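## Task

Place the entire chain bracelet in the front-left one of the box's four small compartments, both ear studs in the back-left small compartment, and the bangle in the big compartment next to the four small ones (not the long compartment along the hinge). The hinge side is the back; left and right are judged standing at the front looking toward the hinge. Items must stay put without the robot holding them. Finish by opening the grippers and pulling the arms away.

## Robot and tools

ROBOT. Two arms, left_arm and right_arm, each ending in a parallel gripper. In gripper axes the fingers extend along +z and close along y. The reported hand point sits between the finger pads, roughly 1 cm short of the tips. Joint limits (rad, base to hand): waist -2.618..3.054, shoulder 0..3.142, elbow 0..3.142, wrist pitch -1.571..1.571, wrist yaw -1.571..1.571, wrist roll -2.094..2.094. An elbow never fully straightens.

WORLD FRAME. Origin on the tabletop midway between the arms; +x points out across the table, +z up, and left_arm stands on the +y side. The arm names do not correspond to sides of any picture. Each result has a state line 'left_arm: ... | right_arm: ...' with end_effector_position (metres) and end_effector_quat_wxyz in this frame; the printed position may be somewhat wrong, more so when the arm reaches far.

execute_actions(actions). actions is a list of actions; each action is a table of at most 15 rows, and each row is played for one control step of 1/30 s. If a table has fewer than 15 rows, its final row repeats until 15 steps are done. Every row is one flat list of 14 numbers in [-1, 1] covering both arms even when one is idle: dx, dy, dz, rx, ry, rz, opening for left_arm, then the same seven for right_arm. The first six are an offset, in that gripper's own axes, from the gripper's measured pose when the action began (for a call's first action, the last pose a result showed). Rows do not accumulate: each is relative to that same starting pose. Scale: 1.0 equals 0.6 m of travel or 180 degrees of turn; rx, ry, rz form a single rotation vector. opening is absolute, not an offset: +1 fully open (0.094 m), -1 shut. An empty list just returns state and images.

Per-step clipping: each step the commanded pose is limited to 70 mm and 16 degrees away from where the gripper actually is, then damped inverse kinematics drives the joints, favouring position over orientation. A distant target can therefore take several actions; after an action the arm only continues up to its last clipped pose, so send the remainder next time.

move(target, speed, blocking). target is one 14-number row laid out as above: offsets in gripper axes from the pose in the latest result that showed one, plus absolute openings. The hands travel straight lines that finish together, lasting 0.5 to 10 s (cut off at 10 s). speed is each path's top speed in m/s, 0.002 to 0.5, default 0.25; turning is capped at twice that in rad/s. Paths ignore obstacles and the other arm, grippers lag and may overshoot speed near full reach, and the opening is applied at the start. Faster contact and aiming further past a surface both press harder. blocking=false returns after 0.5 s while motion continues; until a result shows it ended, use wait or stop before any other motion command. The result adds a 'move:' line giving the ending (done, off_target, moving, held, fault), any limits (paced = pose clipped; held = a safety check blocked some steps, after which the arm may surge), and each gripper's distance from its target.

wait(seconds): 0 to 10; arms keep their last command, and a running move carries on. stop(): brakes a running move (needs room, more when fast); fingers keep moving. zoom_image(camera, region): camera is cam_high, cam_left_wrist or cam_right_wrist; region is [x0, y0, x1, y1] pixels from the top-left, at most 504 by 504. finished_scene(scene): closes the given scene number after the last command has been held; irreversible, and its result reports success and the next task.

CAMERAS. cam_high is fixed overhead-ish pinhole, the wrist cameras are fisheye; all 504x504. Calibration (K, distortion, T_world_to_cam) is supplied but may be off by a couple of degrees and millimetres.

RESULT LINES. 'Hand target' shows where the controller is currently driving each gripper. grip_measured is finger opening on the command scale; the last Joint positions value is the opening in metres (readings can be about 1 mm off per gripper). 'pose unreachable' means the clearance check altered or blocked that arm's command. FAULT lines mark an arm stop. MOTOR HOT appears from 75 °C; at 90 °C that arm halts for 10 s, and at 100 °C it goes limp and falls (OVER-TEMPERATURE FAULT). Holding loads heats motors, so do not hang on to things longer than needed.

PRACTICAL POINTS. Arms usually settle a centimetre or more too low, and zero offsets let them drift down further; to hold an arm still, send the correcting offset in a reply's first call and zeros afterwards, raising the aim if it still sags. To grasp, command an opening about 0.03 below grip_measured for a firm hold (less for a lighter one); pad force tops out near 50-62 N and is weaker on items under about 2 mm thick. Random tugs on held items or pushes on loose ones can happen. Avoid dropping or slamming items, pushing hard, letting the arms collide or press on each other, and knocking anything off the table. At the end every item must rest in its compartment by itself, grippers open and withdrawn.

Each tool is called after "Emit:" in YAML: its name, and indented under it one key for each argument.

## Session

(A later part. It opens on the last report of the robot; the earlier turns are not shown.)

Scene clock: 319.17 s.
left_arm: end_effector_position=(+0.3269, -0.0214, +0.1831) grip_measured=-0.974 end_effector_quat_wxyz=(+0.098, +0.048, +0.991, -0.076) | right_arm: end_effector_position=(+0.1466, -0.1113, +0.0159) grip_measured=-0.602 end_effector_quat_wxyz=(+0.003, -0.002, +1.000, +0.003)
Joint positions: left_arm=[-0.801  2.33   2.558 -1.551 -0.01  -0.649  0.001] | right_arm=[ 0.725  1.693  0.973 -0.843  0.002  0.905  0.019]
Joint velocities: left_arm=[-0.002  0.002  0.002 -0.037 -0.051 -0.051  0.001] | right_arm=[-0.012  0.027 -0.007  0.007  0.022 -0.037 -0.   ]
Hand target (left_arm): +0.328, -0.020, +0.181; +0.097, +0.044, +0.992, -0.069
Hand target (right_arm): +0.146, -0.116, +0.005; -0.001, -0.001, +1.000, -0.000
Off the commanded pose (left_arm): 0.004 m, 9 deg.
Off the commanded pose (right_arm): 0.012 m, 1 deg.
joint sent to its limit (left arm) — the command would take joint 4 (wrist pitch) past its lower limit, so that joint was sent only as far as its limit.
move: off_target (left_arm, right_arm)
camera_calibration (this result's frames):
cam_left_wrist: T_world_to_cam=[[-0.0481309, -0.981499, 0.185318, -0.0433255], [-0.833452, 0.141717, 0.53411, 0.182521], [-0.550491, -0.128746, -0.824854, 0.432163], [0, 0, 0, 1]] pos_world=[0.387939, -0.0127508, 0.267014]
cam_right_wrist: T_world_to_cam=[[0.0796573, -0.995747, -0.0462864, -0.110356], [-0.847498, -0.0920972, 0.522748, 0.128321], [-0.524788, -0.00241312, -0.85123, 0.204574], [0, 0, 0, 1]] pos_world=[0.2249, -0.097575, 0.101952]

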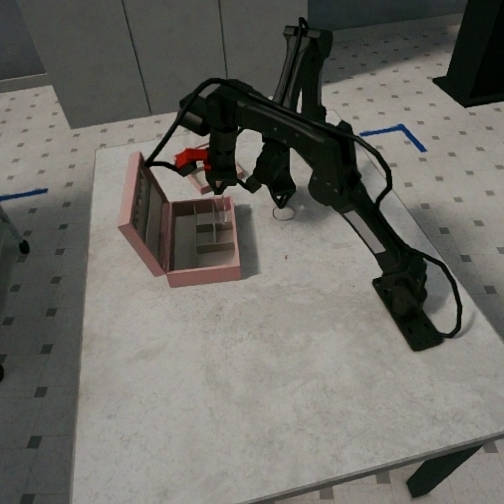

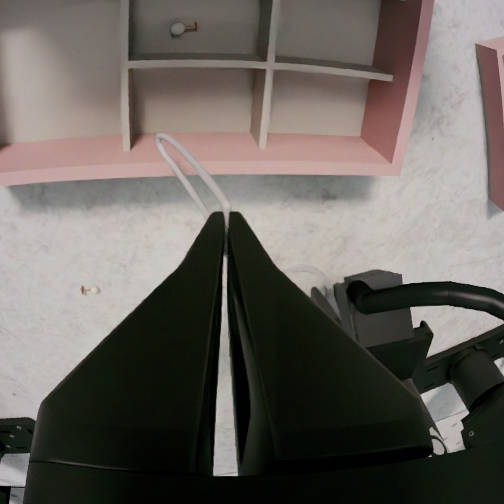

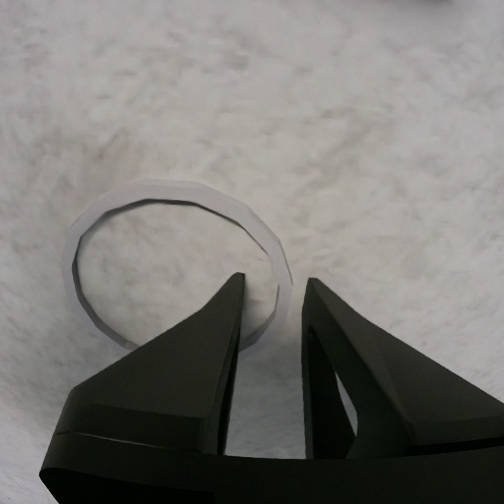

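Emit:
execute_actions:
  actions:
    - [[0,0,0,0,0,0,-0.985,0,0,0.01,0,0,0,-0.65],[0,0,0,0,0,0,-0.985,0,0,0.01,0,0,0,-0.69],[0,0,0,0,0,0,-0.985,0,0,0.01,0,0,0,-0.73],[0,0,0,0,0,0,-0.985,0,0,0.01,0,0,0,-0.76],[0,0,0,0,0,0,-0.985,0,0,0.01,0,0,0,-0.79],[0,0,0,0,0,0,-0.985,0,0,0.01,0,0,0,-0.82],[0,0,0,0,0,0,-0.985,0,0,0.01,0,0,0,-0.84],[0,0,0,0,0,0,-0.985,0,0,0.01,0,0,0,-0.86],[0,0,0,0,0,0,-0.985,0,0,0.01,0,0,0,-0.88],[0,0,0,0,0,0,-0.985,0,0,0.01,0,0,0,-0.89],[0,0,0,0,0,0,-0.985,0,0,0.01,0,0,0,-0.90],[0,0,0,0,0,0,-0.985,0,0,0.01,0,0,0,-0.91],[0,0,0,0,0,0,-0.985,0,0,0.01,0,0,0,-0.92],[0,0,0,0,0,0,-0.985,0,0,0.01,0,0,0,-0.93]]

Scene clock: 336.20 s.
left_arm: end_effector_position=(+0.3269, -0.0214, +0.1831) grip_measured=-0.974 end_effector_quat_wxyz=(+0.098, +0.047, +0.991, -0.076) | right_arm: end_effector_position=(+0.1486, -0.1083, +0.0160) grip_measured=-0.924 end_effector_quat_wxyz=(+0.007, -0.002, +1.000, +0.009)
Joint positions: left_arm=[-0.801  2.33   2.558 -1.551 -0.01  -0.651  0.001] | right_arm=[ 0.725  1.693  0.973 -0.828  0.     0.905  0.004]
Joint velocities: left_arm=[-0.002  0.012 -0.007  0.022 -0.007 -0.022 -0.   ] | right_arm=[-0.022  0.007 -0.017 -0.007 -0.037  0.037 -0.003]
Hand target (left_arm): +0.327, -0.021, +0.183; +0.098, +0.048, +0.991, -0.076
Hand target (right_arm): +0.147, -0.111, +0.010; +0.003, -0.002, +1.000, +0.003
Off the commanded pose (left_arm): 0.000 m, 0 deg.
Off the commanded pose (right_arm): 0.007 m, 1 deg.
camera_calibration (this result's frames):
cam_left_wrist: T_world_to_cam=[[-0.0462597, -0.98152, 0.185682, -0.0440043], [-0.833551, 0.140366, 0.534313, 0.182487], [-0.550503, -0.130058, -0.82464, 0.432099], [0, 0, 0, 1]] pos_world=[0.387948, -0.012608, 0.266992]
cam_right_wrist: T_world_to_cam=[[0.0800967, -0.995082, -0.0582768, -0.107245], [-0.851608, -0.0986975, 0.514803, 0.130341], [-0.518023, 0.00839495, -0.855325, 0.205939], [0, 0, 0, 1]] pos_world=[0.22627, -0.0955823, 0.102795]

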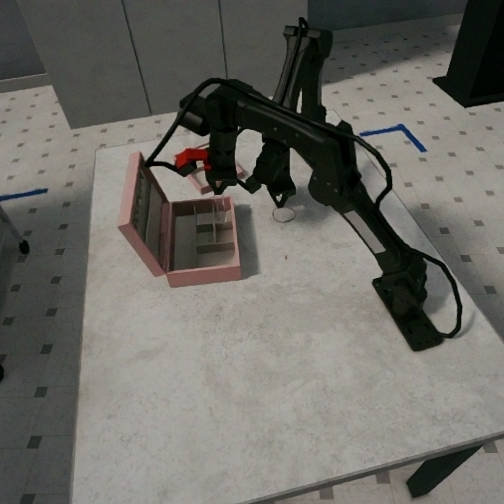

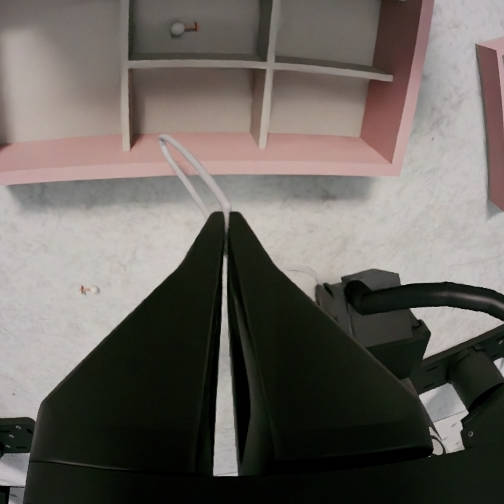

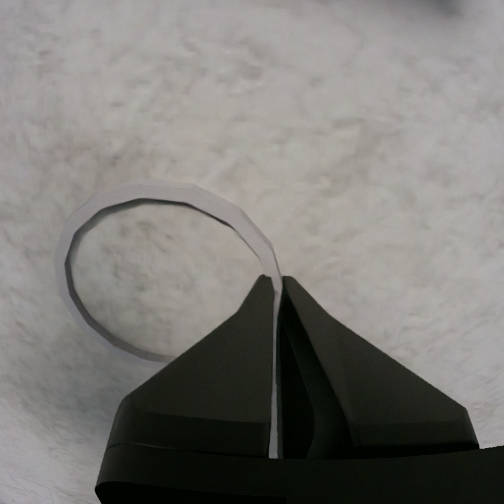

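Emit:
move:
  target: [0.0145,0.005,0.0995,-0.048,0.062,0,-0.985,0,0,-0.08,0,0,0,-0.945]
  speed: 0.06

Scene clock: 358.77 s.
left_arm: end_effector_position=(+0.3301, -0.0243, +0.1237) grip_measured=-0.974 end_effector_quat_wxyz=(+0.050, +0.048, +0.997, -0.035) | right_arm: end_effector_position=(+0.1432, -0.1152, +0.0518) grip_measured=-0.937 end_effector_quat_wxyz=(-0.004, -0.002, +1.000, -0.005)
Joint positions: left_arm=[-0.801  2.456  2.558 -1.551 -0.01  -0.651  0.001] | right_arm=[ 0.725  1.637  1.067 -1.012  0.     0.905  0.003]
Joint velocities: left_arm=[-0.007  0.002 -0.012  0.037 -0.007 -0.037  0.001] | right_arm=[ 0.007  0.002  0.012 -0.007 -0.007 -0.037  0.001]
Hand target (left_arm): +0.329, -0.027, +0.122; +0.048, +0.048, +0.997, -0.034
Hand target (right_arm): +0.148, -0.110, +0.064; +0.007, -0.002, +1.000, +0.009
Off the commanded pose (left_arm): 0.003 m, 7 deg.
Off the commanded pose (right_arm): 0.014 m, 2 deg.
joint sent to its limit (left arm) — the command would take joint 4 (wrist pitch) past its lower limit, so that joint was sent only as far as its limit.
move: off_target (left_arm, right_arm)
camera_calibration (this result's frames):
cam_left_wrist: T_world_to_cam=[[-0.0328005, -0.993985, 0.104491, -0.0304454], [-0.780052, 0.0908217, 0.619088, 0.187971], [-0.624854, -0.0612022, -0.778339, 0.40498], [0, 0, 0, 1]] pos_world=[0.398682, -0.0225484, 0.202022]
cam_right_wrist: T_world_to_cam=[[0.0791048, -0.996358, -0.0318386, -0.113003], [-0.840042, -0.0838224, 0.536006, 0.105593], [-0.536723, -0.0156549, -0.843613, 0.233125], [0, 0, 0, 1]] pos_world=[0.222765, -0.100091, 0.136471]

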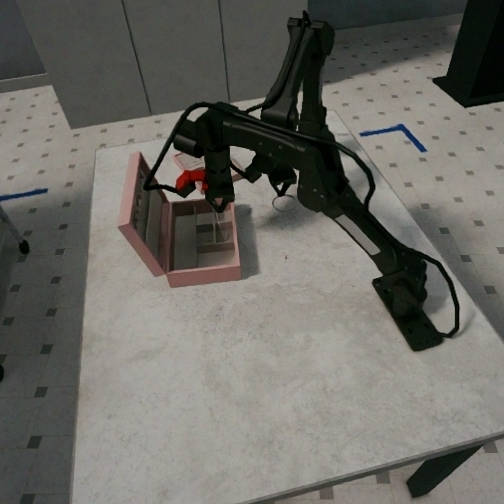

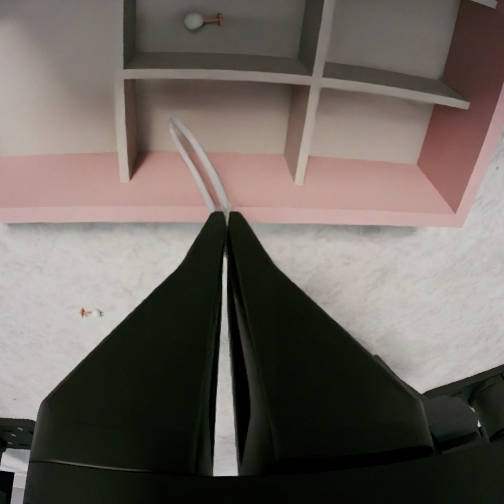

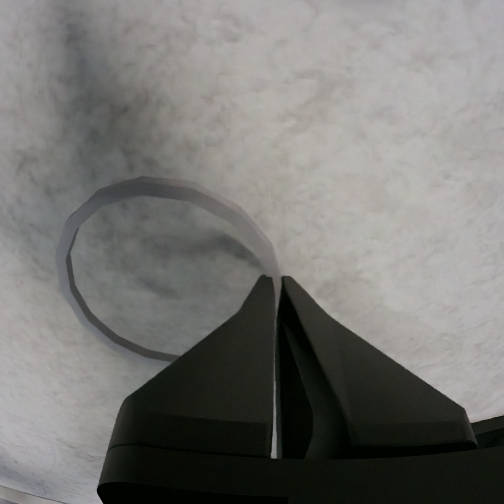

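Emit:
move:
  target: [0.008,-0.001,0.083,-0.022,0.032,0,-0.985,0,0,-0.125,0,0,0.25,-0.945]
  speed: 0.2

Scene clock: 372.10 s.
left_arm: end_effector_position=(+0.3311, -0.0258, +0.0762) grip_measured=-0.974 end_effector_quat_wxyz=(+0.015, +0.048, +0.999, -0.007) | right_arm: end_effector_position=(+0.1415, -0.1174, +0.1149) grip_measured=-0.937 end_effector_quat_wxyz=(-0.006, +0.374, +0.927, -0.020)
Joint positions: left_arm=[-0.801  2.569  2.581 -1.551 -0.008 -0.651  0.001] | right_arm=[ 0.725  1.606  1.289 -1.296  0.     1.676  0.003]
Joint velocities: left_arm=[-0.002  0.002 -0.007 -0.095 -0.022  0.022 -0.   ] | right_arm=[ 0.002  0.002 -0.007 -0.051 -0.037  0.037 -0.001]
Hand target (left_arm): +0.329, -0.028, +0.073; +0.010, +0.048, +0.999, -0.006
Hand target (right_arm): +0.144, -0.115, +0.127; -0.001, +0.380, +0.925, -0.005
Off the commanded pose (left_arm): 0.004 m, 2 deg.
Off the commanded pose (right_arm): 0.012 m, 2 deg.
joint sent to its limit (left arm) — the command would take joint 4 (wrist pitch) past its lower limit, so that joint was sent only as far as its limit.
move: off_target (right_arm)
camera_calibration (this result's frames):
cam_left_wrist: T_world_to_cam=[[-0.0278307, -0.998522, 0.0466919, -0.0242449], [-0.736265, 0.0520701, 0.674687, 0.198609], [-0.676121, -0.0156006, -0.736626, 0.383553], [0, 0, 0, 1]] pos_world=[0.404882, -0.028567, 0.149668]
cam_right_wrist: T_world_to_cam=[[-0.637624, -0.770346, 0.00124638, 0.0110676], [-0.653672, 0.541906, 0.528253, 0.118106], [-0.407613, 0.336012, -0.849086, 0.309067], [0, 0, 0, 1]] pos_world=[0.210239, -0.159327, 0.20002]

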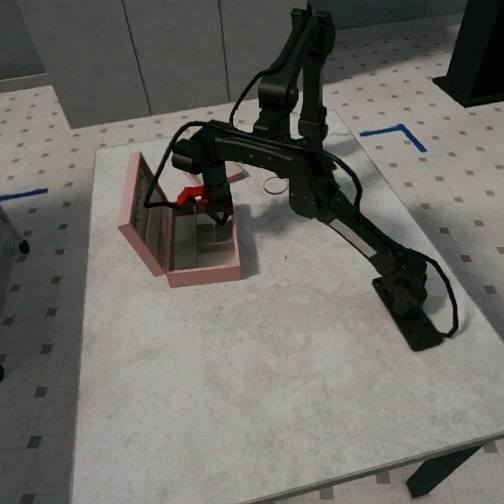

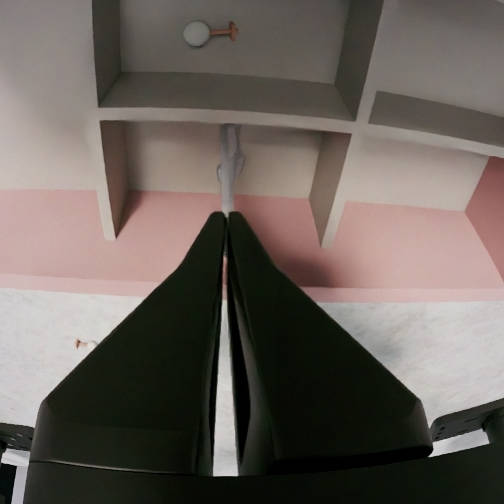

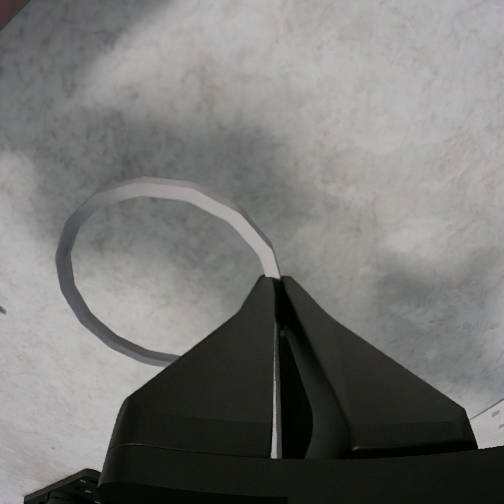

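Emit:
move:
  target: [0.012,0.002,0.07,-0.004,0.01,0,-0.985,0,0,0,0,0,0,-0.945]
  speed: 0.04

Scene clock: 378.33 s.
left_arm: end_effector_position=(+0.3267, -0.0223, +0.0319) grip_measured=-0.974 end_effector_quat_wxyz=(-0.003, +0.048, +0.999, +0.006) | right_arm: end_effector_position=(+0.1413, -0.1177, +0.1149) grip_measured=-0.937 end_effector_quat_wxyz=(-0.006, +0.375, +0.927, -0.021)
Joint positions: left_arm=[-0.801  2.555  2.376 -1.405 -0.005 -0.651  0.001] | right_arm=[ 0.725  1.606  1.289 -1.297  0.     1.679  0.003]
Joint velocities: left_arm=[ 0.002  0.007  0.007  0.007 -0.022 -0.037  0.001] | right_arm=[-0.017 -0.012 -0.017 -0.066  0.022  0.066 -0.   ]
Hand target (left_arm): +0.325, -0.025, +0.034; -0.001, +0.048, +0.999, -0.000
Hand target (right_arm): +0.141, -0.117, +0.115; -0.006, +0.374, +0.927, -0.020
Off the commanded pose (left_arm): 0.003 m, 1 deg.
Off the commanded pose (right_arm): 0.000 m, 0 deg.
move: done
camera_calibration (this result's frames):
cam_left_wrist: T_world_to_cam=[[-0.02672, -0.999452, 0.0195429, -0.0183602], [-0.712685, 0.0327549, 0.700719, 0.216048], [-0.700976, 0.0047953, -0.713169, 0.355835], [0, 0, 0, 1]] pos_world=[0.402915, -0.0271331, 0.102741]
cam_right_wrist: T_world_to_cam=[[-0.639676, -0.768641, 0.00238592, 0.0111431], [-0.6519, 0.544162, 0.528124, 0.118137], [-0.407236, 0.336273, -0.849164, 0.309068], [0, 0, 0, 1]] pos_world=[0.210005, -0.159652, 0.200031]

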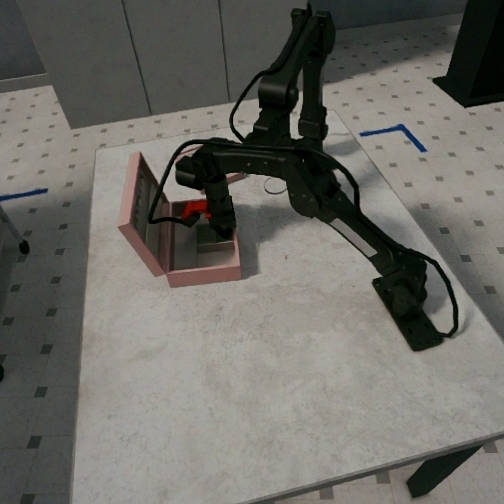

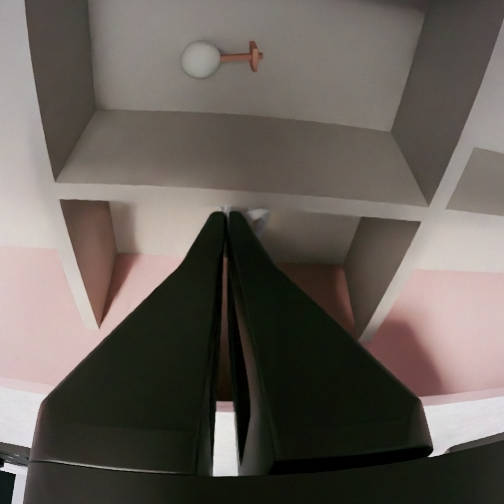

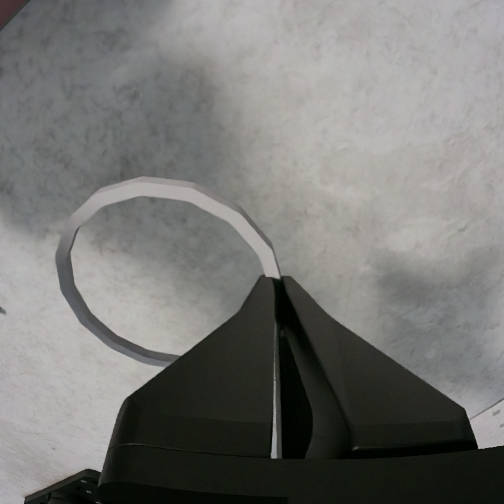

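Emit:
execute_actions:
  actions:
    - [[0,0,0,0,0,0,-0.97,0,0,0,0,0,0,-0.945],[0,0,0,0,0,0,-0.96,0,0,0,0,0,0,-0.945],[0,0,0,0,0,0,-0.95,0,0,0,0,0,0,-0.945],[0,0,0,0,0,0,-0.93,0,0,0,0,0,0,-0.945],[0,0,0,0,0,0,-0.91,0,0,0,0,0,0,-0.945],[0,0,0,0,0,0,-0.89,0,0,0,0,0,0,-0.945],[0,0,0,0,0,0,-0.87,0,0,0,0,0,0,-0.945],[0,0,0,0,0,0,-0.85,0,0,0,0,0,0,-0.945],[0,0,0,0,0,0,-0.83,0,0,0,0,0,0,-0.945],[0,0,0,0,0,0,-0.81,0,0,0,0,0,0,-0.945],[0,0,0,0,0,0,-0.79,0,0,0,0,0,0,-0.945],[0,0,0,0,0,0,-0.77,0,0,0,0,0,0,-0.945]]

Emit:
move:
  target: [0,0,-0.12,0,0,0,-0.77,0,0,0,0,0,0,-0.945]
  speed: 0.1

Scene clock: 402.43 s.
left_arm: end_effector_position=(+0.3268, -0.0226, +0.0318) grip_measured=-0.772 end_effector_quat_wxyz=(-0.003, +0.048, +0.999, +0.006) | right_arm: end_effector_position=(+0.1413, -0.1177, +0.1149) grip_measured=-0.937 end_effector_quat_wxyz=(-0.006, +0.375, +0.927, -0.021)
Joint positions: left_arm=[-0.801  2.555  2.376 -1.404 -0.005 -0.651  0.011] | right_arm=[ 0.725  1.606  1.289 -1.297  0.     1.679  0.003]
Joint velocities: left_arm=[ 0.012 -0.002  0.012 -0.007 -0.007  0.007  0.001] | right_arm=[-0.027 -0.007 -0.002  0.051  0.037  0.022 -0.001]
Hand target (left_arm): +0.327, -0.022, +0.032; -0.003, +0.048, +0.999, +0.006
Hand target (right_arm): +0.141, -0.118, +0.115; -0.006, +0.375, +0.927, -0.021
Off the commanded pose (left_arm): 0.000 m, 0 deg.
Off the commanded pose (right_arm): 0.000 m, 0 deg.
camera_calibration (this result's frames):
cam_left_wrist: T_world_to_cam=[[-0.0267113, -0.999431, 0.0206193, -0.018626], [-0.712714, 0.0335036, 0.700654, 0.21619], [-0.700946, 0.00401973, -0.713203, 0.355775], [0, 0, 0, 1]] pos_world=[0.402963, -0.0272886, 0.10265]
cam_right_wrist: T_world_to_cam=[[-0.639676, -0.768641, 0.00238592, 0.0111431], [-0.6519, 0.544162, 0.528124, 0.118137], [-0.407236, 0.336273, -0.849164, 0.309068], [0, 0, 0, 1]] pos_world=[0.210005, -0.159652, 0.200031]

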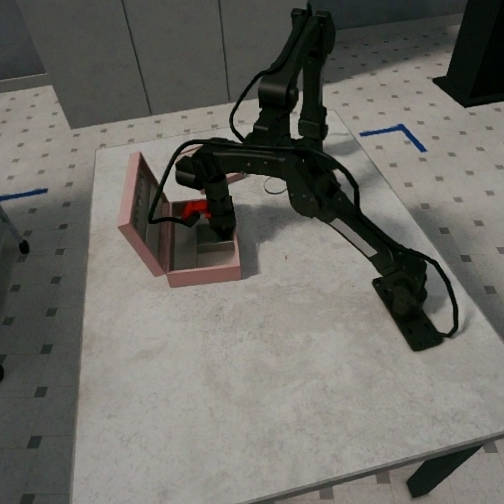

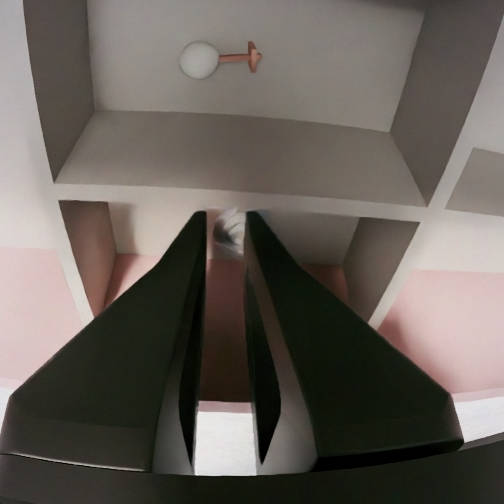

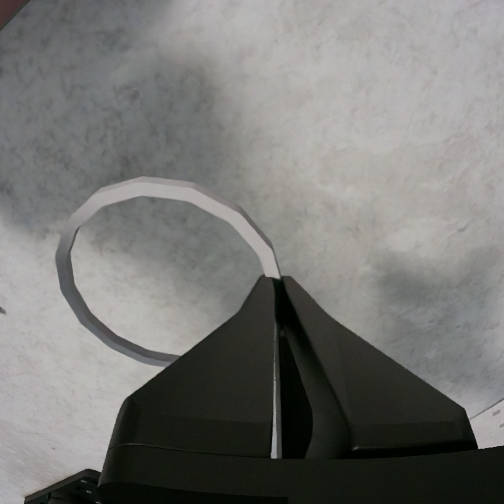

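Scene clock: 403.60 s.
left_arm: end_effector_position=(+0.3301, -0.0256, +0.0973) grip_measured=-0.772 end_effector_quat_wxyz=(+0.029, +0.048, +0.998, -0.021) | right_arm: end_effector_position=(+0.1413, -0.1177, +0.1149) grip_measured=-0.937 end_effector_quat_wxyz=(-0.006, +0.375, +0.927, -0.021)
Joint positions: left_arm=[-0.801  2.512  2.557 -1.544 -0.005 -0.651  0.011] | right_arm=[ 0.725  1.606  1.289 -1.297  0.     1.679  0.003]
Joint velocities: left_arm=[-0.002 -0.002 -0.007 -0.007  0.007 -0.007 -0.001] | right_arm=[-0.022 -0.007 -0.002 -0.022  0.051  0.066 -0.   ]
Hand target (left_arm): +0.328, -0.023, +0.103; +0.027, +0.048, +0.998, -0.020
Hand target (right_arm): +0.141, -0.118, +0.115; -0.006, +0.375, +0.927, -0.021
Off the commanded pose (left_arm): 0.008 m, 5 deg.
Off the commanded pose (right_arm): 0.000 m, 0 deg.
joint sent to its limit (left arm) — the command would take joint 4 (wrist pitch) past its lower limit, so that joint was sent only as far as its limit.
move: off_target (left_arm)
camera_calibration (this result's frames):
cam_left_wrist: T_world_to_cam=[[-0.0296613, -0.996699, 0.0755789, -0.0272731], [-0.754215, 0.071937, 0.652675, 0.192154], [-0.655958, -0.0376435, -0.753859, 0.392846], [0, 0, 0, 1]] pos_world=[0.401807, -0.026218, 0.172797]
cam_right_wrist: T_world_to_cam=[[-0.639676, -0.768641, 0.00238592, 0.0111431], [-0.6519, 0.544162, 0.528124, 0.118137], [-0.407236, 0.336273, -0.849164, 0.309068], [0, 0, 0, 1]] pos_world=[0.210005, -0.159652, 0.200031]

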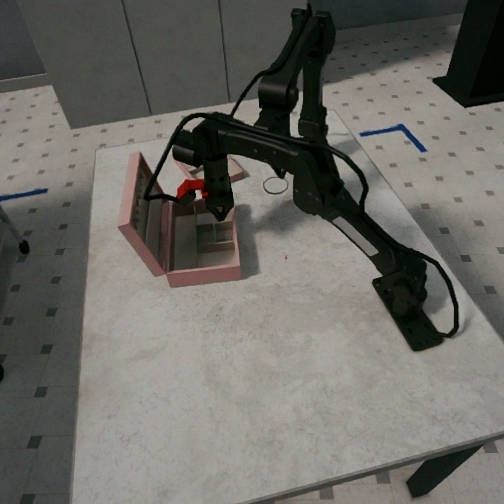

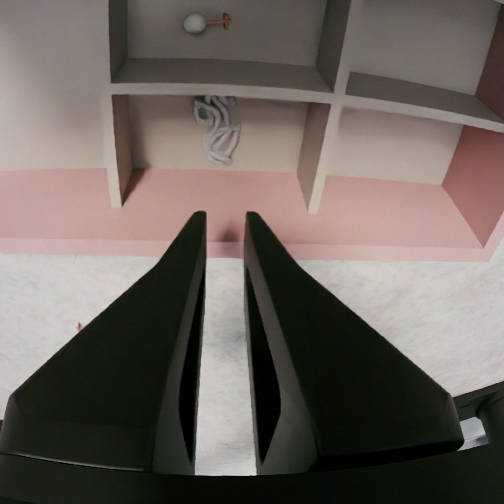

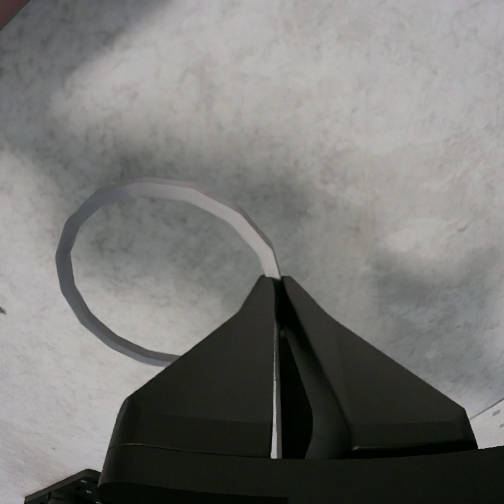

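Emit:
move:
  target: [0.256,0.433,-0.083,-0.013,0.018,0,-0.77,0,0,-0.02,0,0,0,-0.945]
  speed: 0.35

Scene clock: 448.13 s.
left_arm: end_effector_position=(+0.2064, +0.2467, +0.1330) grip_measured=-0.772 end_effector_quat_wxyz=(+0.009, +0.045, +0.999, +0.004) | right_arm: end_effector_position=(+0.1394, -0.1201, +0.1194) grip_measured=-0.937 end_effector_quat_wxyz=(-0.008, +0.375, +0.927, -0.027)
Joint positions: left_arm=[-0.316  1.46   1.222 -1.316 -0.011 -0.172  0.011] | right_arm=[ 0.725  1.606  1.306 -1.328  0.     1.679  0.003]
Joint velocities: left_arm=[ 0.012 -0.012 -0.002 -0.037 -0.007 -0.022 -0.   ] | right_arm=[-0.017  0.012  0.007 -0.007 -0.081 -0.007 -0.001]
Hand target (left_arm): +0.199, +0.250, +0.130; +0.001, +0.048, +0.999, +0.005
Hand target (right_arm): +0.142, -0.117, +0.127; -0.006, +0.375, +0.927, -0.021
Off the commanded pose (left_arm): 0.009 m, 1 deg.
Off the commanded pose (right_arm): 0.008 m, 1 deg.
move: done
camera_calibration (this result's frames):
cam_left_wrist: T_world_to_cam=[[-0.0219375, -0.999443, 0.025132, 0.24363], [-0.729691, 0.0331905, 0.682971, 0.0564284], [-0.683425, -0.00335589, -0.730013, 0.342984], [0, 0, 0, 1]] pos_world=[0.280924, 0.242773, 0.205721]
cam_right_wrist: T_world_to_cam=[[-0.639598, -0.76854, 0.0161108, 0.00638119], [-0.64745, 0.549885, 0.52767, 0.115977], [-0.414395, 0.327066, -0.849297, 0.31284], [0, 0, 0, 1]] pos_world=[0.20881, -0.161189, 0.204394]

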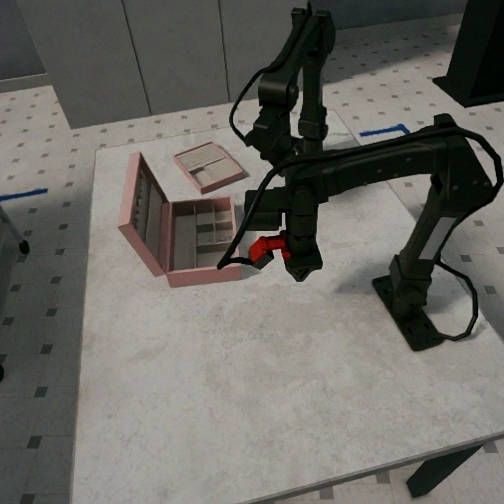

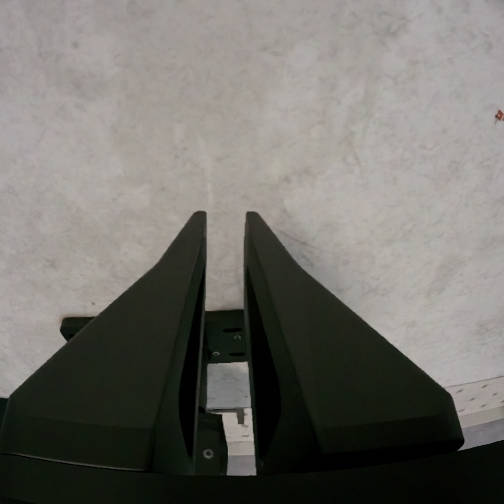

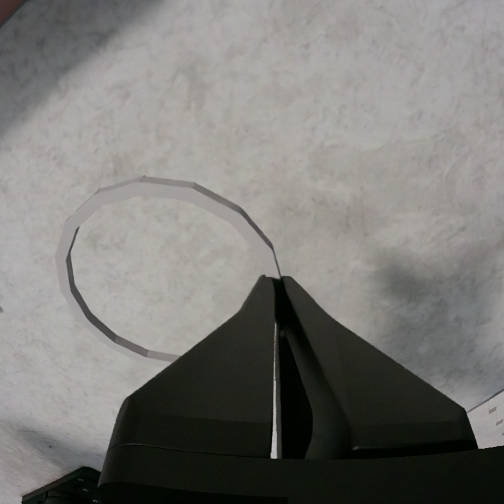

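Emit:
move:
  target: [0.03,0.15,0,0,0,0,-0.77,-0.0587,0.411,-0.016,-0.018,0.002,0,-0.945]
  speed: 0.2

Scene clock: 459.07 s.
left_arm: end_effector_position=(+0.2035, +0.3386, +0.1333) grip_measured=-0.772 end_effector_quat_wxyz=(+0.010, +0.044, +0.999, +0.007) | right_arm: end_effector_position=(+0.3288, +0.0372, +0.1046) grip_measured=-0.937 end_effector_quat_wxyz=(+0.024, +0.376, +0.924, +0.061)
Joint positions: left_arm=[ 0.063  1.421  1.189 -1.316 -0.011  0.204  0.011] | right_arm=[ 0.621  2.564  2.68  -1.556  0.     1.578  0.003]
Joint velocities: left_arm=[-0.002  0.002 -0.007 -0.007 -0.037  0.037  0.   ] | right_arm=[ 0.012 -0.002  0.002  0.022 -0.066 -0.051  0.   ]
Hand target (left_arm): +0.196, +0.339, +0.133; +0.007, +0.045, +0.999, +0.007
Hand target (right_arm): +0.332, +0.034, +0.113; +0.028, +0.375, +0.924, +0.067
Off the commanded pose (left_arm): 0.007 m, 0 deg.
Off the commanded pose (right_arm): 0.014 m, 8 deg.
joint sent to its limit (right arm) — the command would take joint 4 (wrist pitch) past its lower limit, so that joint was sent only as far as its limit.
move: off_target (right_arm)
camera_calibration (this result's frames):
cam_left_wrist: T_world_to_cam=[[-0.0180992, -0.999675, 0.0179694, 0.33566], [-0.731955, 0.025491, 0.680876, 0.0543591], [-0.681113, -0.000829488, -0.732178, 0.340459], [0, 0, 0, 1]] pos_world=[0.277754, 0.334448, 0.206233]
cam_right_wrist: T_world_to_cam=[[-0.631891, -0.756014, -0.170753, 0.265214], [-0.711721, 0.47877, 0.514035, 0.185178], [-0.306866, 0.446343, -0.840602, 0.286571], [0, 0, 0, 1]] pos_world=[0.38732, -0.0160611, 0.19099]

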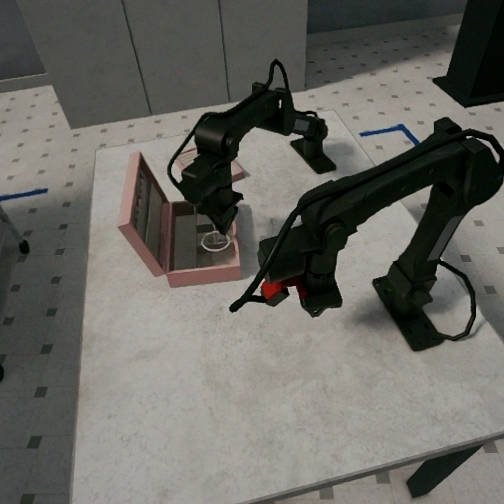

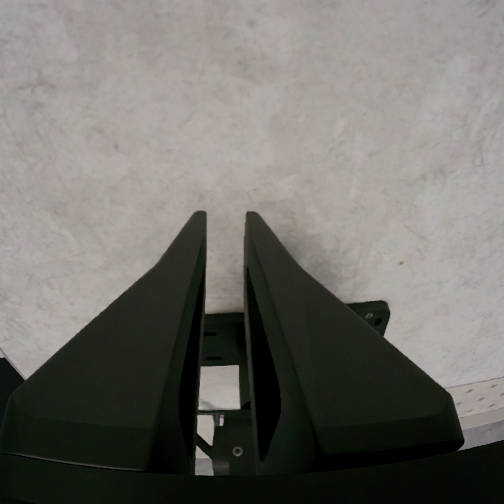

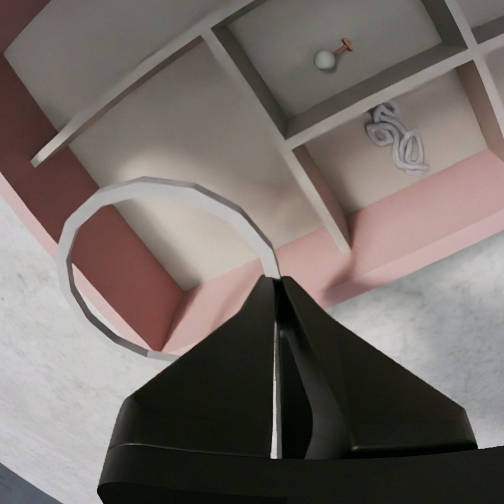

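Emit:
move:
  target: [0,0,0,0,0,0,-0.77,0.001,0.01,0.077,0.042,0,0,-0.945]
  speed: 0.08

Scene clock: 485.87 s.
left_arm: end_effector_position=(+0.2035, +0.3386, +0.1333) grip_measured=-0.772 end_effector_quat_wxyz=(+0.010, +0.045, +0.999, +0.007) | right_arm: end_effector_position=(+0.3346, +0.0432, +0.0493) grip_measured=-0.937 end_effector_quat_wxyz=(+0.011, +0.376, +0.926, +0.028)
Joint positions: left_arm=[ 0.063  1.421  1.189 -1.316 -0.011  0.206  0.011] | right_arm=[ 0.621  2.727  2.777 -1.56   0.     1.577  0.003]
Joint velocities: left_arm=[ 0.007  0.002 -0.002 -0.022  0.007  0.022 -0.   ] | right_arm=[-0.017  0.012  0.017 -0.051 -0.007 -0.081 -0.   ]
Hand target (left_arm): +0.203, +0.339, +0.133; +0.010, +0.043, +0.999, +0.007
Hand target (right_arm): +0.336, +0.046, +0.059; +0.016, +0.376, +0.926, +0.039
Off the commanded pose (left_arm): 0.000 m, 0 deg.
Off the commanded pose (right_arm): 0.011 m, 4 deg.
joint sent to its limit (right arm) — the command would take joint 4 (wrist pitch) past its lower limit, so that joint was sent only as far as its limit.
move: off_target (right_arm)
camera_calibration (this result's frames):
cam_left_wrist: T_world_to_cam=[[-0.020767, -0.999624, 0.0179125, 0.336193], [-0.731859, 0.0274055, 0.680904, 0.0536876], [-0.681139, 0.00103096, -0.732153, 0.339831], [0, 0, 0, 1]] pos_world=[0.277746, 0.334245, 0.20623]
cam_right_wrist: T_world_to_cam=[[-0.638243, -0.763179, -0.101012, 0.262946], [-0.686565, 0.504929, 0.52314, 0.204838], [-0.348246, 0.403242, -0.846239, 0.255157], [0, 0, 0, 1]] pos_world=[0.397315, -0.00564335, 0.135325]

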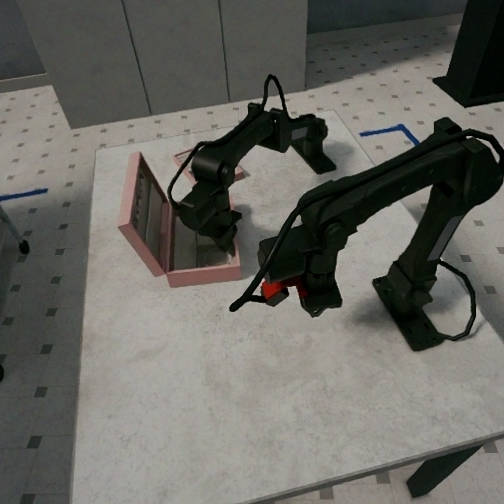

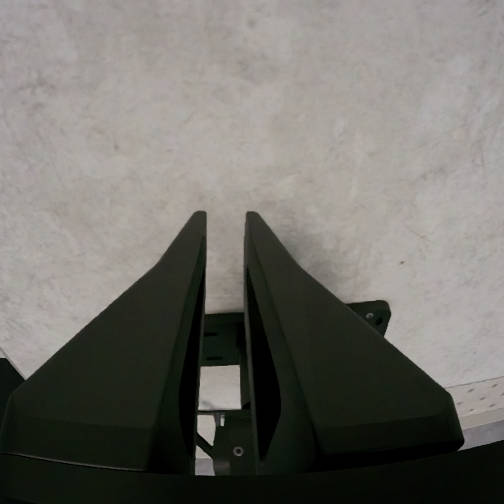

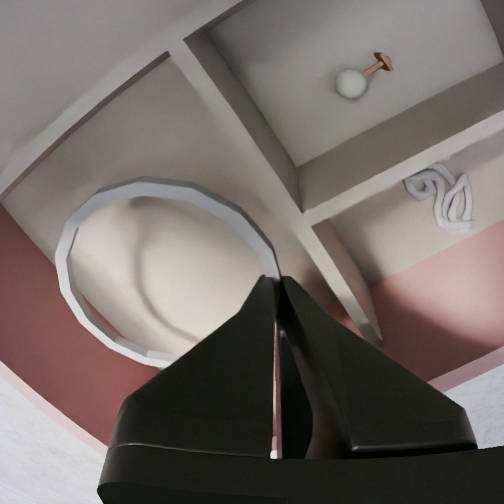

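Emit:
move:
  target: [0,0,0,0,0,0,-0.77,0,-0.002,0.048,0.019,0,0,-0.945]
  speed: 0.04

Scene clock: 493.93 s.
left_arm: end_effector_position=(+0.2035, +0.3386, +0.1333) grip_measured=-0.772 end_effector_quat_wxyz=(+0.010, +0.045, +0.999, +0.007) | right_arm: end_effector_position=(+0.3356, +0.0446, +0.0288) grip_measured=-0.937 end_effector_quat_wxyz=(+0.006, +0.376, +0.926, +0.017)
Joint positions: left_arm=[ 0.063  1.421  1.189 -1.316 -0.011  0.206  0.011] | right_arm=[ 0.621  2.788  2.816 -1.562 -0.001  1.577  0.003]
Joint velocities: left_arm=[ 0.012 -0.017 -0.012 -0.022  0.037  0.037  0.001] | right_arm=[-0.002  0.007 -0.007 -0.022 -0.081  0.081  0.   ]
Hand target (left_arm): +0.203, +0.339, +0.133; +0.010, +0.045, +0.999, +0.007
Hand target (right_arm): +0.334, +0.043, +0.020; +0.004, +0.376, +0.927, +0.008
Off the commanded pose (left_arm): 0.000 m, 0 deg.
Off the commanded pose (right_arm): 0.008 m, 2 deg.
joint sent to its limit (right arm) — the command would take joint 4 (wrist pitch) past its lower limit, so that joint was sent only as far as its limit.
move: done
camera_calibration (this result's frames):
cam_left_wrist: T_world_to_cam=[[-0.020767, -0.999624, 0.0179125, 0.336193], [-0.731859, 0.0274055, 0.680904, 0.0536876], [-0.681139, 0.00103096, -0.732153, 0.339831], [0, 0, 0, 1]] pos_world=[0.277746, 0.334245, 0.20623]
cam_right_wrist: T_world_to_cam=[[-0.639747, -0.764656, -0.0776148, 0.262462], [-0.677425, 0.513282, 0.526912, 0.211965], [-0.363069, 0.389669, -0.846368, 0.243174], [0, 0, 0, 1]] pos_world=[0.399789, -0.00286189, 0.114499]

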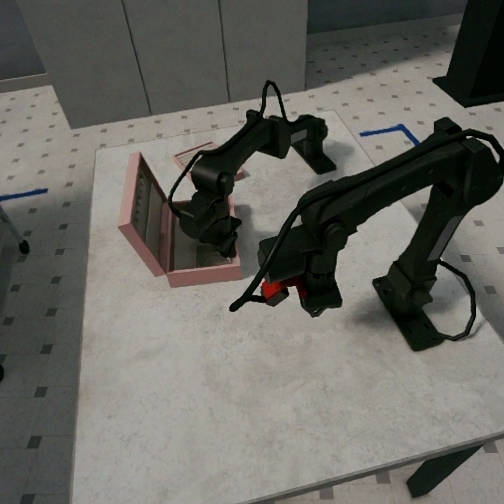

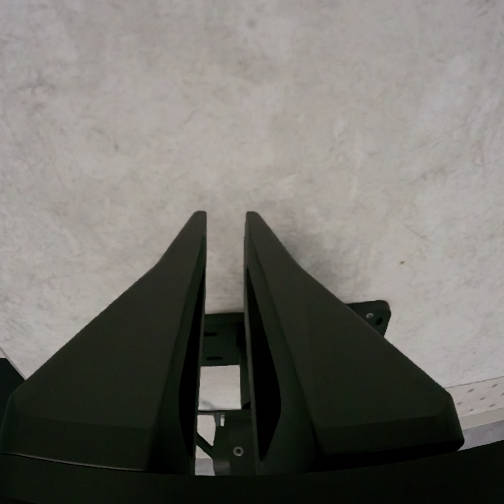

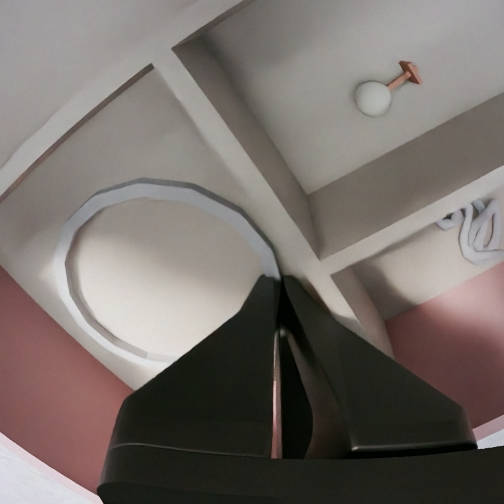

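Emit:
execute_actions:
  actions:
    - [[0,0,0,0,0,0,-0.77,0,0,0,0,0,0,-0.935],[0,0,0,0,0,0,-0.77,0,0,0,0,0,0,-0.925],[0,0,0,0,0,0,-0.77,0,0,0,0,0,0,-0.915],[0,0,0,0,0,0,-0.77,0,0,0,0,0,0,-0.90],[0,0,0,0,0,0,-0.77,0,0,0,0,0,0,-0.885],[0,0,0,0,0,0,-0.77,0,0,0,0,0,0,-0.87],[0,0,0,0,0,0,-0.77,0,0,0,0,0,0,-0.855],[0,0,0,0,0,0,-0.77,0,0,0,0,0,0,-0.84],[0,0,0,0,0,0,-0.77,0,0,0,0,0,0,-0.82],[0,0,0,0,0,0,-0.77,0,0,0,0,0,0,-0.80]]

Emit:
move:
  target: [0,0,0,0,0,0,-0.77,0,0,-0.11,0,0,0,-0.80]
  speed: 0.12

Scene clock: 503.03 s.
left_arm: end_effector_position=(+0.2035, +0.3386, +0.1333) grip_measured=-0.772 end_effector_quat_wxyz=(+0.010, +0.045, +0.999, +0.007) | right_arm: end_effector_position=(+0.3375, +0.0466, +0.0287) grip_measured=-0.802 end_effector_quat_wxyz=(+0.008, +0.376, +0.926, +0.022)
Joint positions: left_arm=[ 0.063  1.421  1.189 -1.316 -0.011  0.206  0.011] | right_arm=[ 0.621  2.788  2.816 -1.551 -0.001  1.577  0.009]
Joint velocities: left_arm=[ 0.002  0.007 -0.007 -0.037 -0.037  0.051  0.001] | right_arm=[ 0.012 -0.007  0.007 -0.022  0.022  0.037 -0.   ]
Hand target (left_arm): +0.203, +0.339, +0.133; +0.010, +0.045, +0.999, +0.007
Hand target (right_arm): +0.336, +0.045, +0.029; +0.006, +0.376, +0.926, +0.017
Off the commanded pose (left_arm): 0.000 m, 0 deg.
Off the commanded pose (right_arm): 0.003 m, 1 deg.
camera_calibration (this result's frames):
cam_left_wrist: T_world_to_cam=[[-0.020767, -0.999624, 0.0179125, 0.336193], [-0.731859, 0.0274055, 0.680904, 0.0536876], [-0.681139, 0.00103096, -0.732153, 0.339831], [0, 0, 0, 1]] pos_world=[0.277746, 0.334245, 0.20623]
cam_right_wrist: T_world_to_cam=[[-0.639111, -0.763993, -0.0886135, 0.26532], [-0.681458, 0.509082, 0.525786, 0.21387], [-0.356585, 0.396422, -0.845989, 0.240515], [0, 0, 0, 1]] pos_world=[0.401077, -0.00152054, 0.114534]

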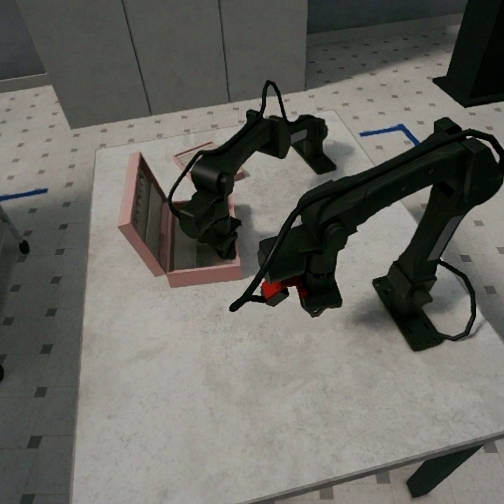

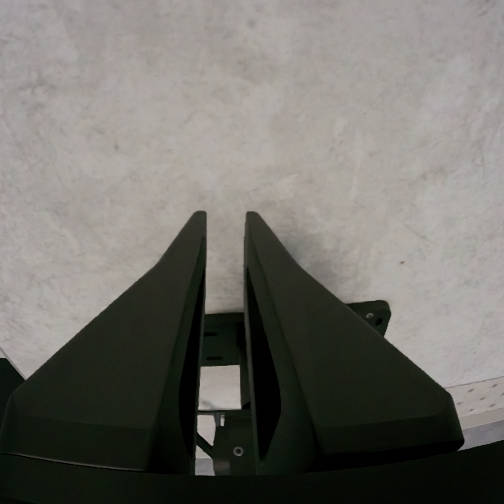

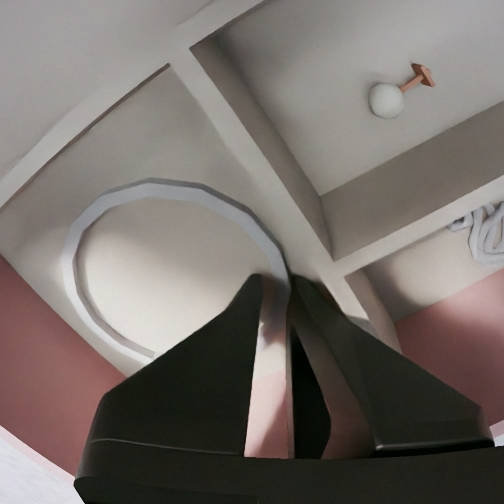

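Scene clock: 504.10 s.
left_arm: end_effector_position=(+0.2035, +0.3386, +0.1333) grip_measured=-0.772 end_effector_quat_wxyz=(+0.010, +0.045, +0.999, +0.007) | right_arm: end_effector_position=(+0.3388, +0.0479, +0.0934) grip_measured=-0.802 end_effector_quat_wxyz=(+0.028, +0.375, +0.924, +0.073)
Joint positions: left_arm=[ 0.063  1.421  1.189 -1.316 -0.011  0.206  0.011] | right_arm=[ 0.621  2.645  2.788 -1.559 -0.001  1.577  0.009]
Joint velocities: left_arm=[ 0.007  0.002 -0.007 -0.007  0.066  0.037  0.   ] | right_arm=[-0.012  0.002 -0.012 -0.051 -0.066  0.007  0.   ]
Hand target (left_arm): +0.203, +0.339, +0.133; +0.010, +0.045, +0.999, +0.007
Hand target (right_arm): +0.336, +0.044, +0.094; +0.025, +0.376, +0.924, +0.065
Off the commanded pose (left_arm): 0.000 m, 0 deg.
Off the commanded pose (right_arm): 0.005 m, 6 deg.
joint sent to its limit (right arm) — the command would take joint 4 (wrist pitch) past its lower limit, so that joint was sent only as far as its limit.
move: off_target (right_arm)
camera_calibration (this result's frames):
cam_left_wrist: T_world_to_cam=[[-0.020767, -0.999624, 0.0179125, 0.336193], [-0.731859, 0.0274055, 0.680904, 0.0536876], [-0.681139, 0.00103096, -0.732153, 0.339831], [0, 0, 0, 1]] pos_world=[0.277746, 0.334245, 0.20623]
cam_right_wrist: T_world_to_cam=[[-0.628491, -0.752932, -0.195171, 0.278662], [-0.72027, 0.468655, 0.511442, 0.196472], [-0.293614, 0.462013, -0.83686, 0.269841], [0, 0, 0, 1]] pos_world=[0.395879, -0.00693435, 0.179722]

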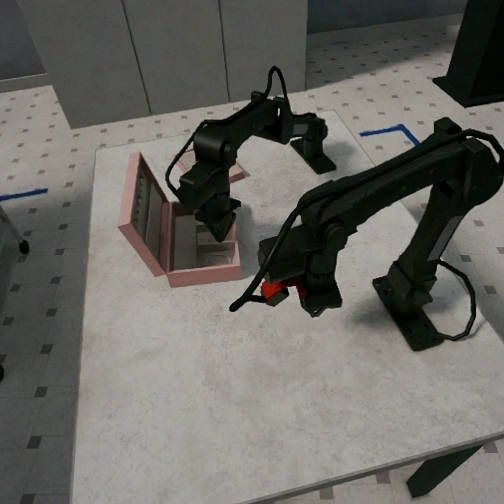

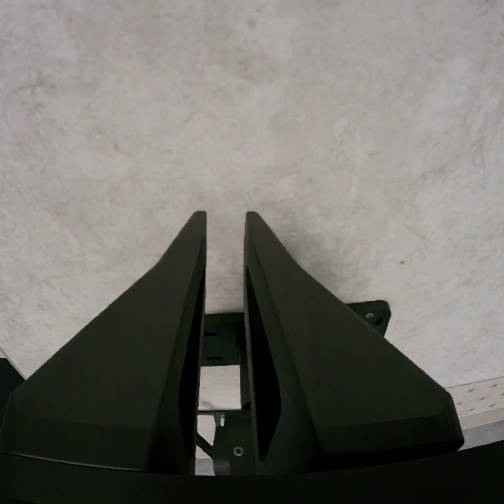

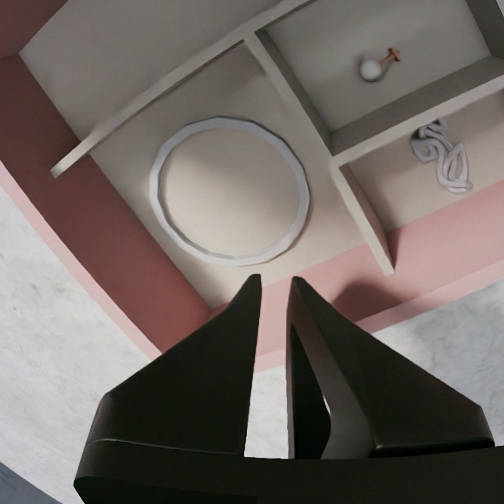

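Emit:
move:
  target: [0,0,0,0,0,0,-0.77,0.22,-0.1347,-0.04,0.0277,0.0556,-0.7163,-0.5]
  speed: 0.45

Scene clock: 520.97 s.
left_arm: end_effector_position=(+0.2035, +0.3386, +0.1333) grip_measured=-0.772 end_effector_quat_wxyz=(+0.010, +0.045, +0.999, +0.007) | right_arm: end_effector_position=(+0.1877, +0.0811, +0.0989) grip_measured=-0.502 end_effector_quat_wxyz=(-0.004, -0.670, +0.743, +0.005)
Joint positions: left_arm=[ 0.063  1.421  1.189 -1.316 -0.011  0.206  0.011] | right_arm=[ 0.905  2.421  2.398 -1.553 -0.013 -0.377  0.023]
Joint velocities: left_arm=[-0.002 -0.007  0.012 -0.051 -0.007 -0.007 -0.001] | right_arm=[-0.012  0.007  0.002 -0.007 -0.007 -0.007  0.   ]
Hand target (left_arm): +0.203, +0.339, +0.133; +0.010, +0.045, +0.999, +0.007
Hand target (right_arm): +0.186, +0.078, +0.106; +0.000, -0.676, +0.737, +0.001
Off the commanded pose (left_arm): 0.000 m, 0 deg.
Off the commanded pose (right_arm): 0.006 m, 1 deg.
move: done
camera_calibration (this result's frames):
cam_left_wrist: T_world_to_cam=[[-0.020767, -0.999624, 0.0179125, 0.336193], [-0.731859, 0.0274055, 0.680904, 0.0536876], [-0.681139, 0.00103096, -0.732153, 0.339831], [0, 0, 0, 1]] pos_world=[0.277746, 0.334245, 0.20623]
cam_right_wrist: T_world_to_cam=[[0.998119, -0.0282479, -0.0544089, -0.168205], [0.0047275, -0.849407, 0.527717, 0.0384858], [-0.0611222, -0.526982, -0.847676, 0.252368], [0, 0, 0, 1]] pos_world=[0.183132, 0.160932, 0.184465]

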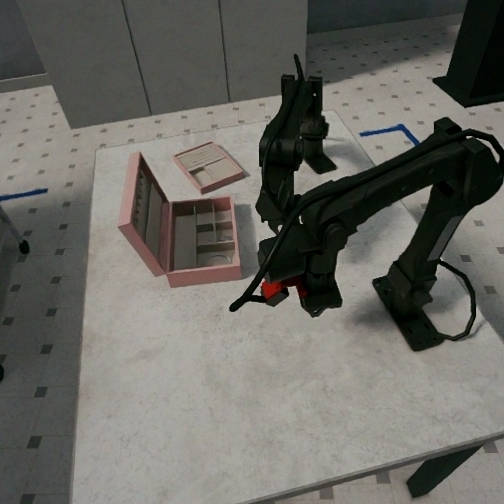

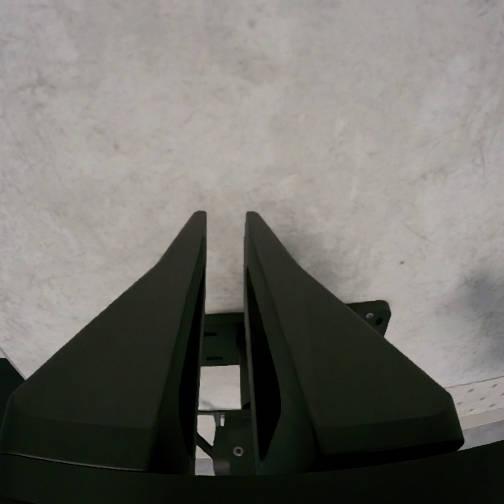

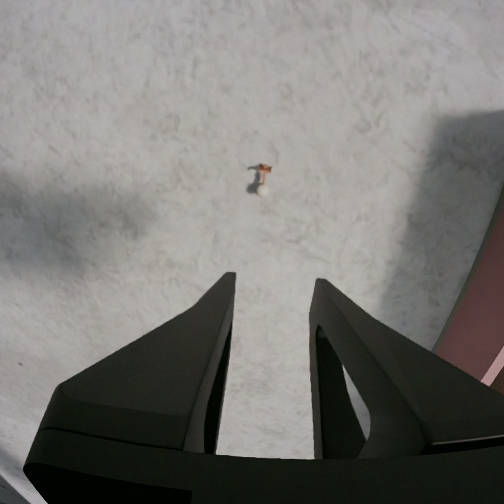

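Emit:
zoom_image:
  camera: "cam_right_wrist"
  region: [233,150,293,210]

Region (233, 150, 293, 210) of cam_right_wrist's 504x504 image, scaled by 8.400, with more detail than that image has.

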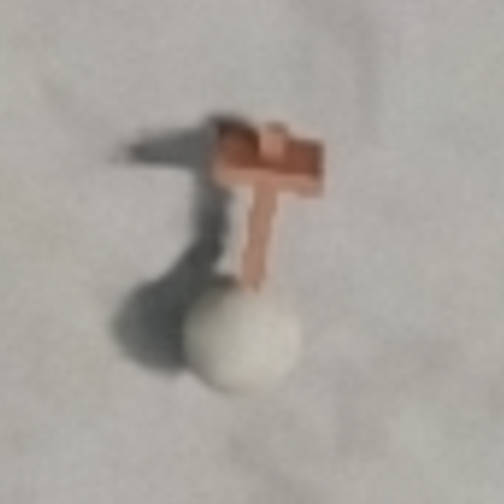

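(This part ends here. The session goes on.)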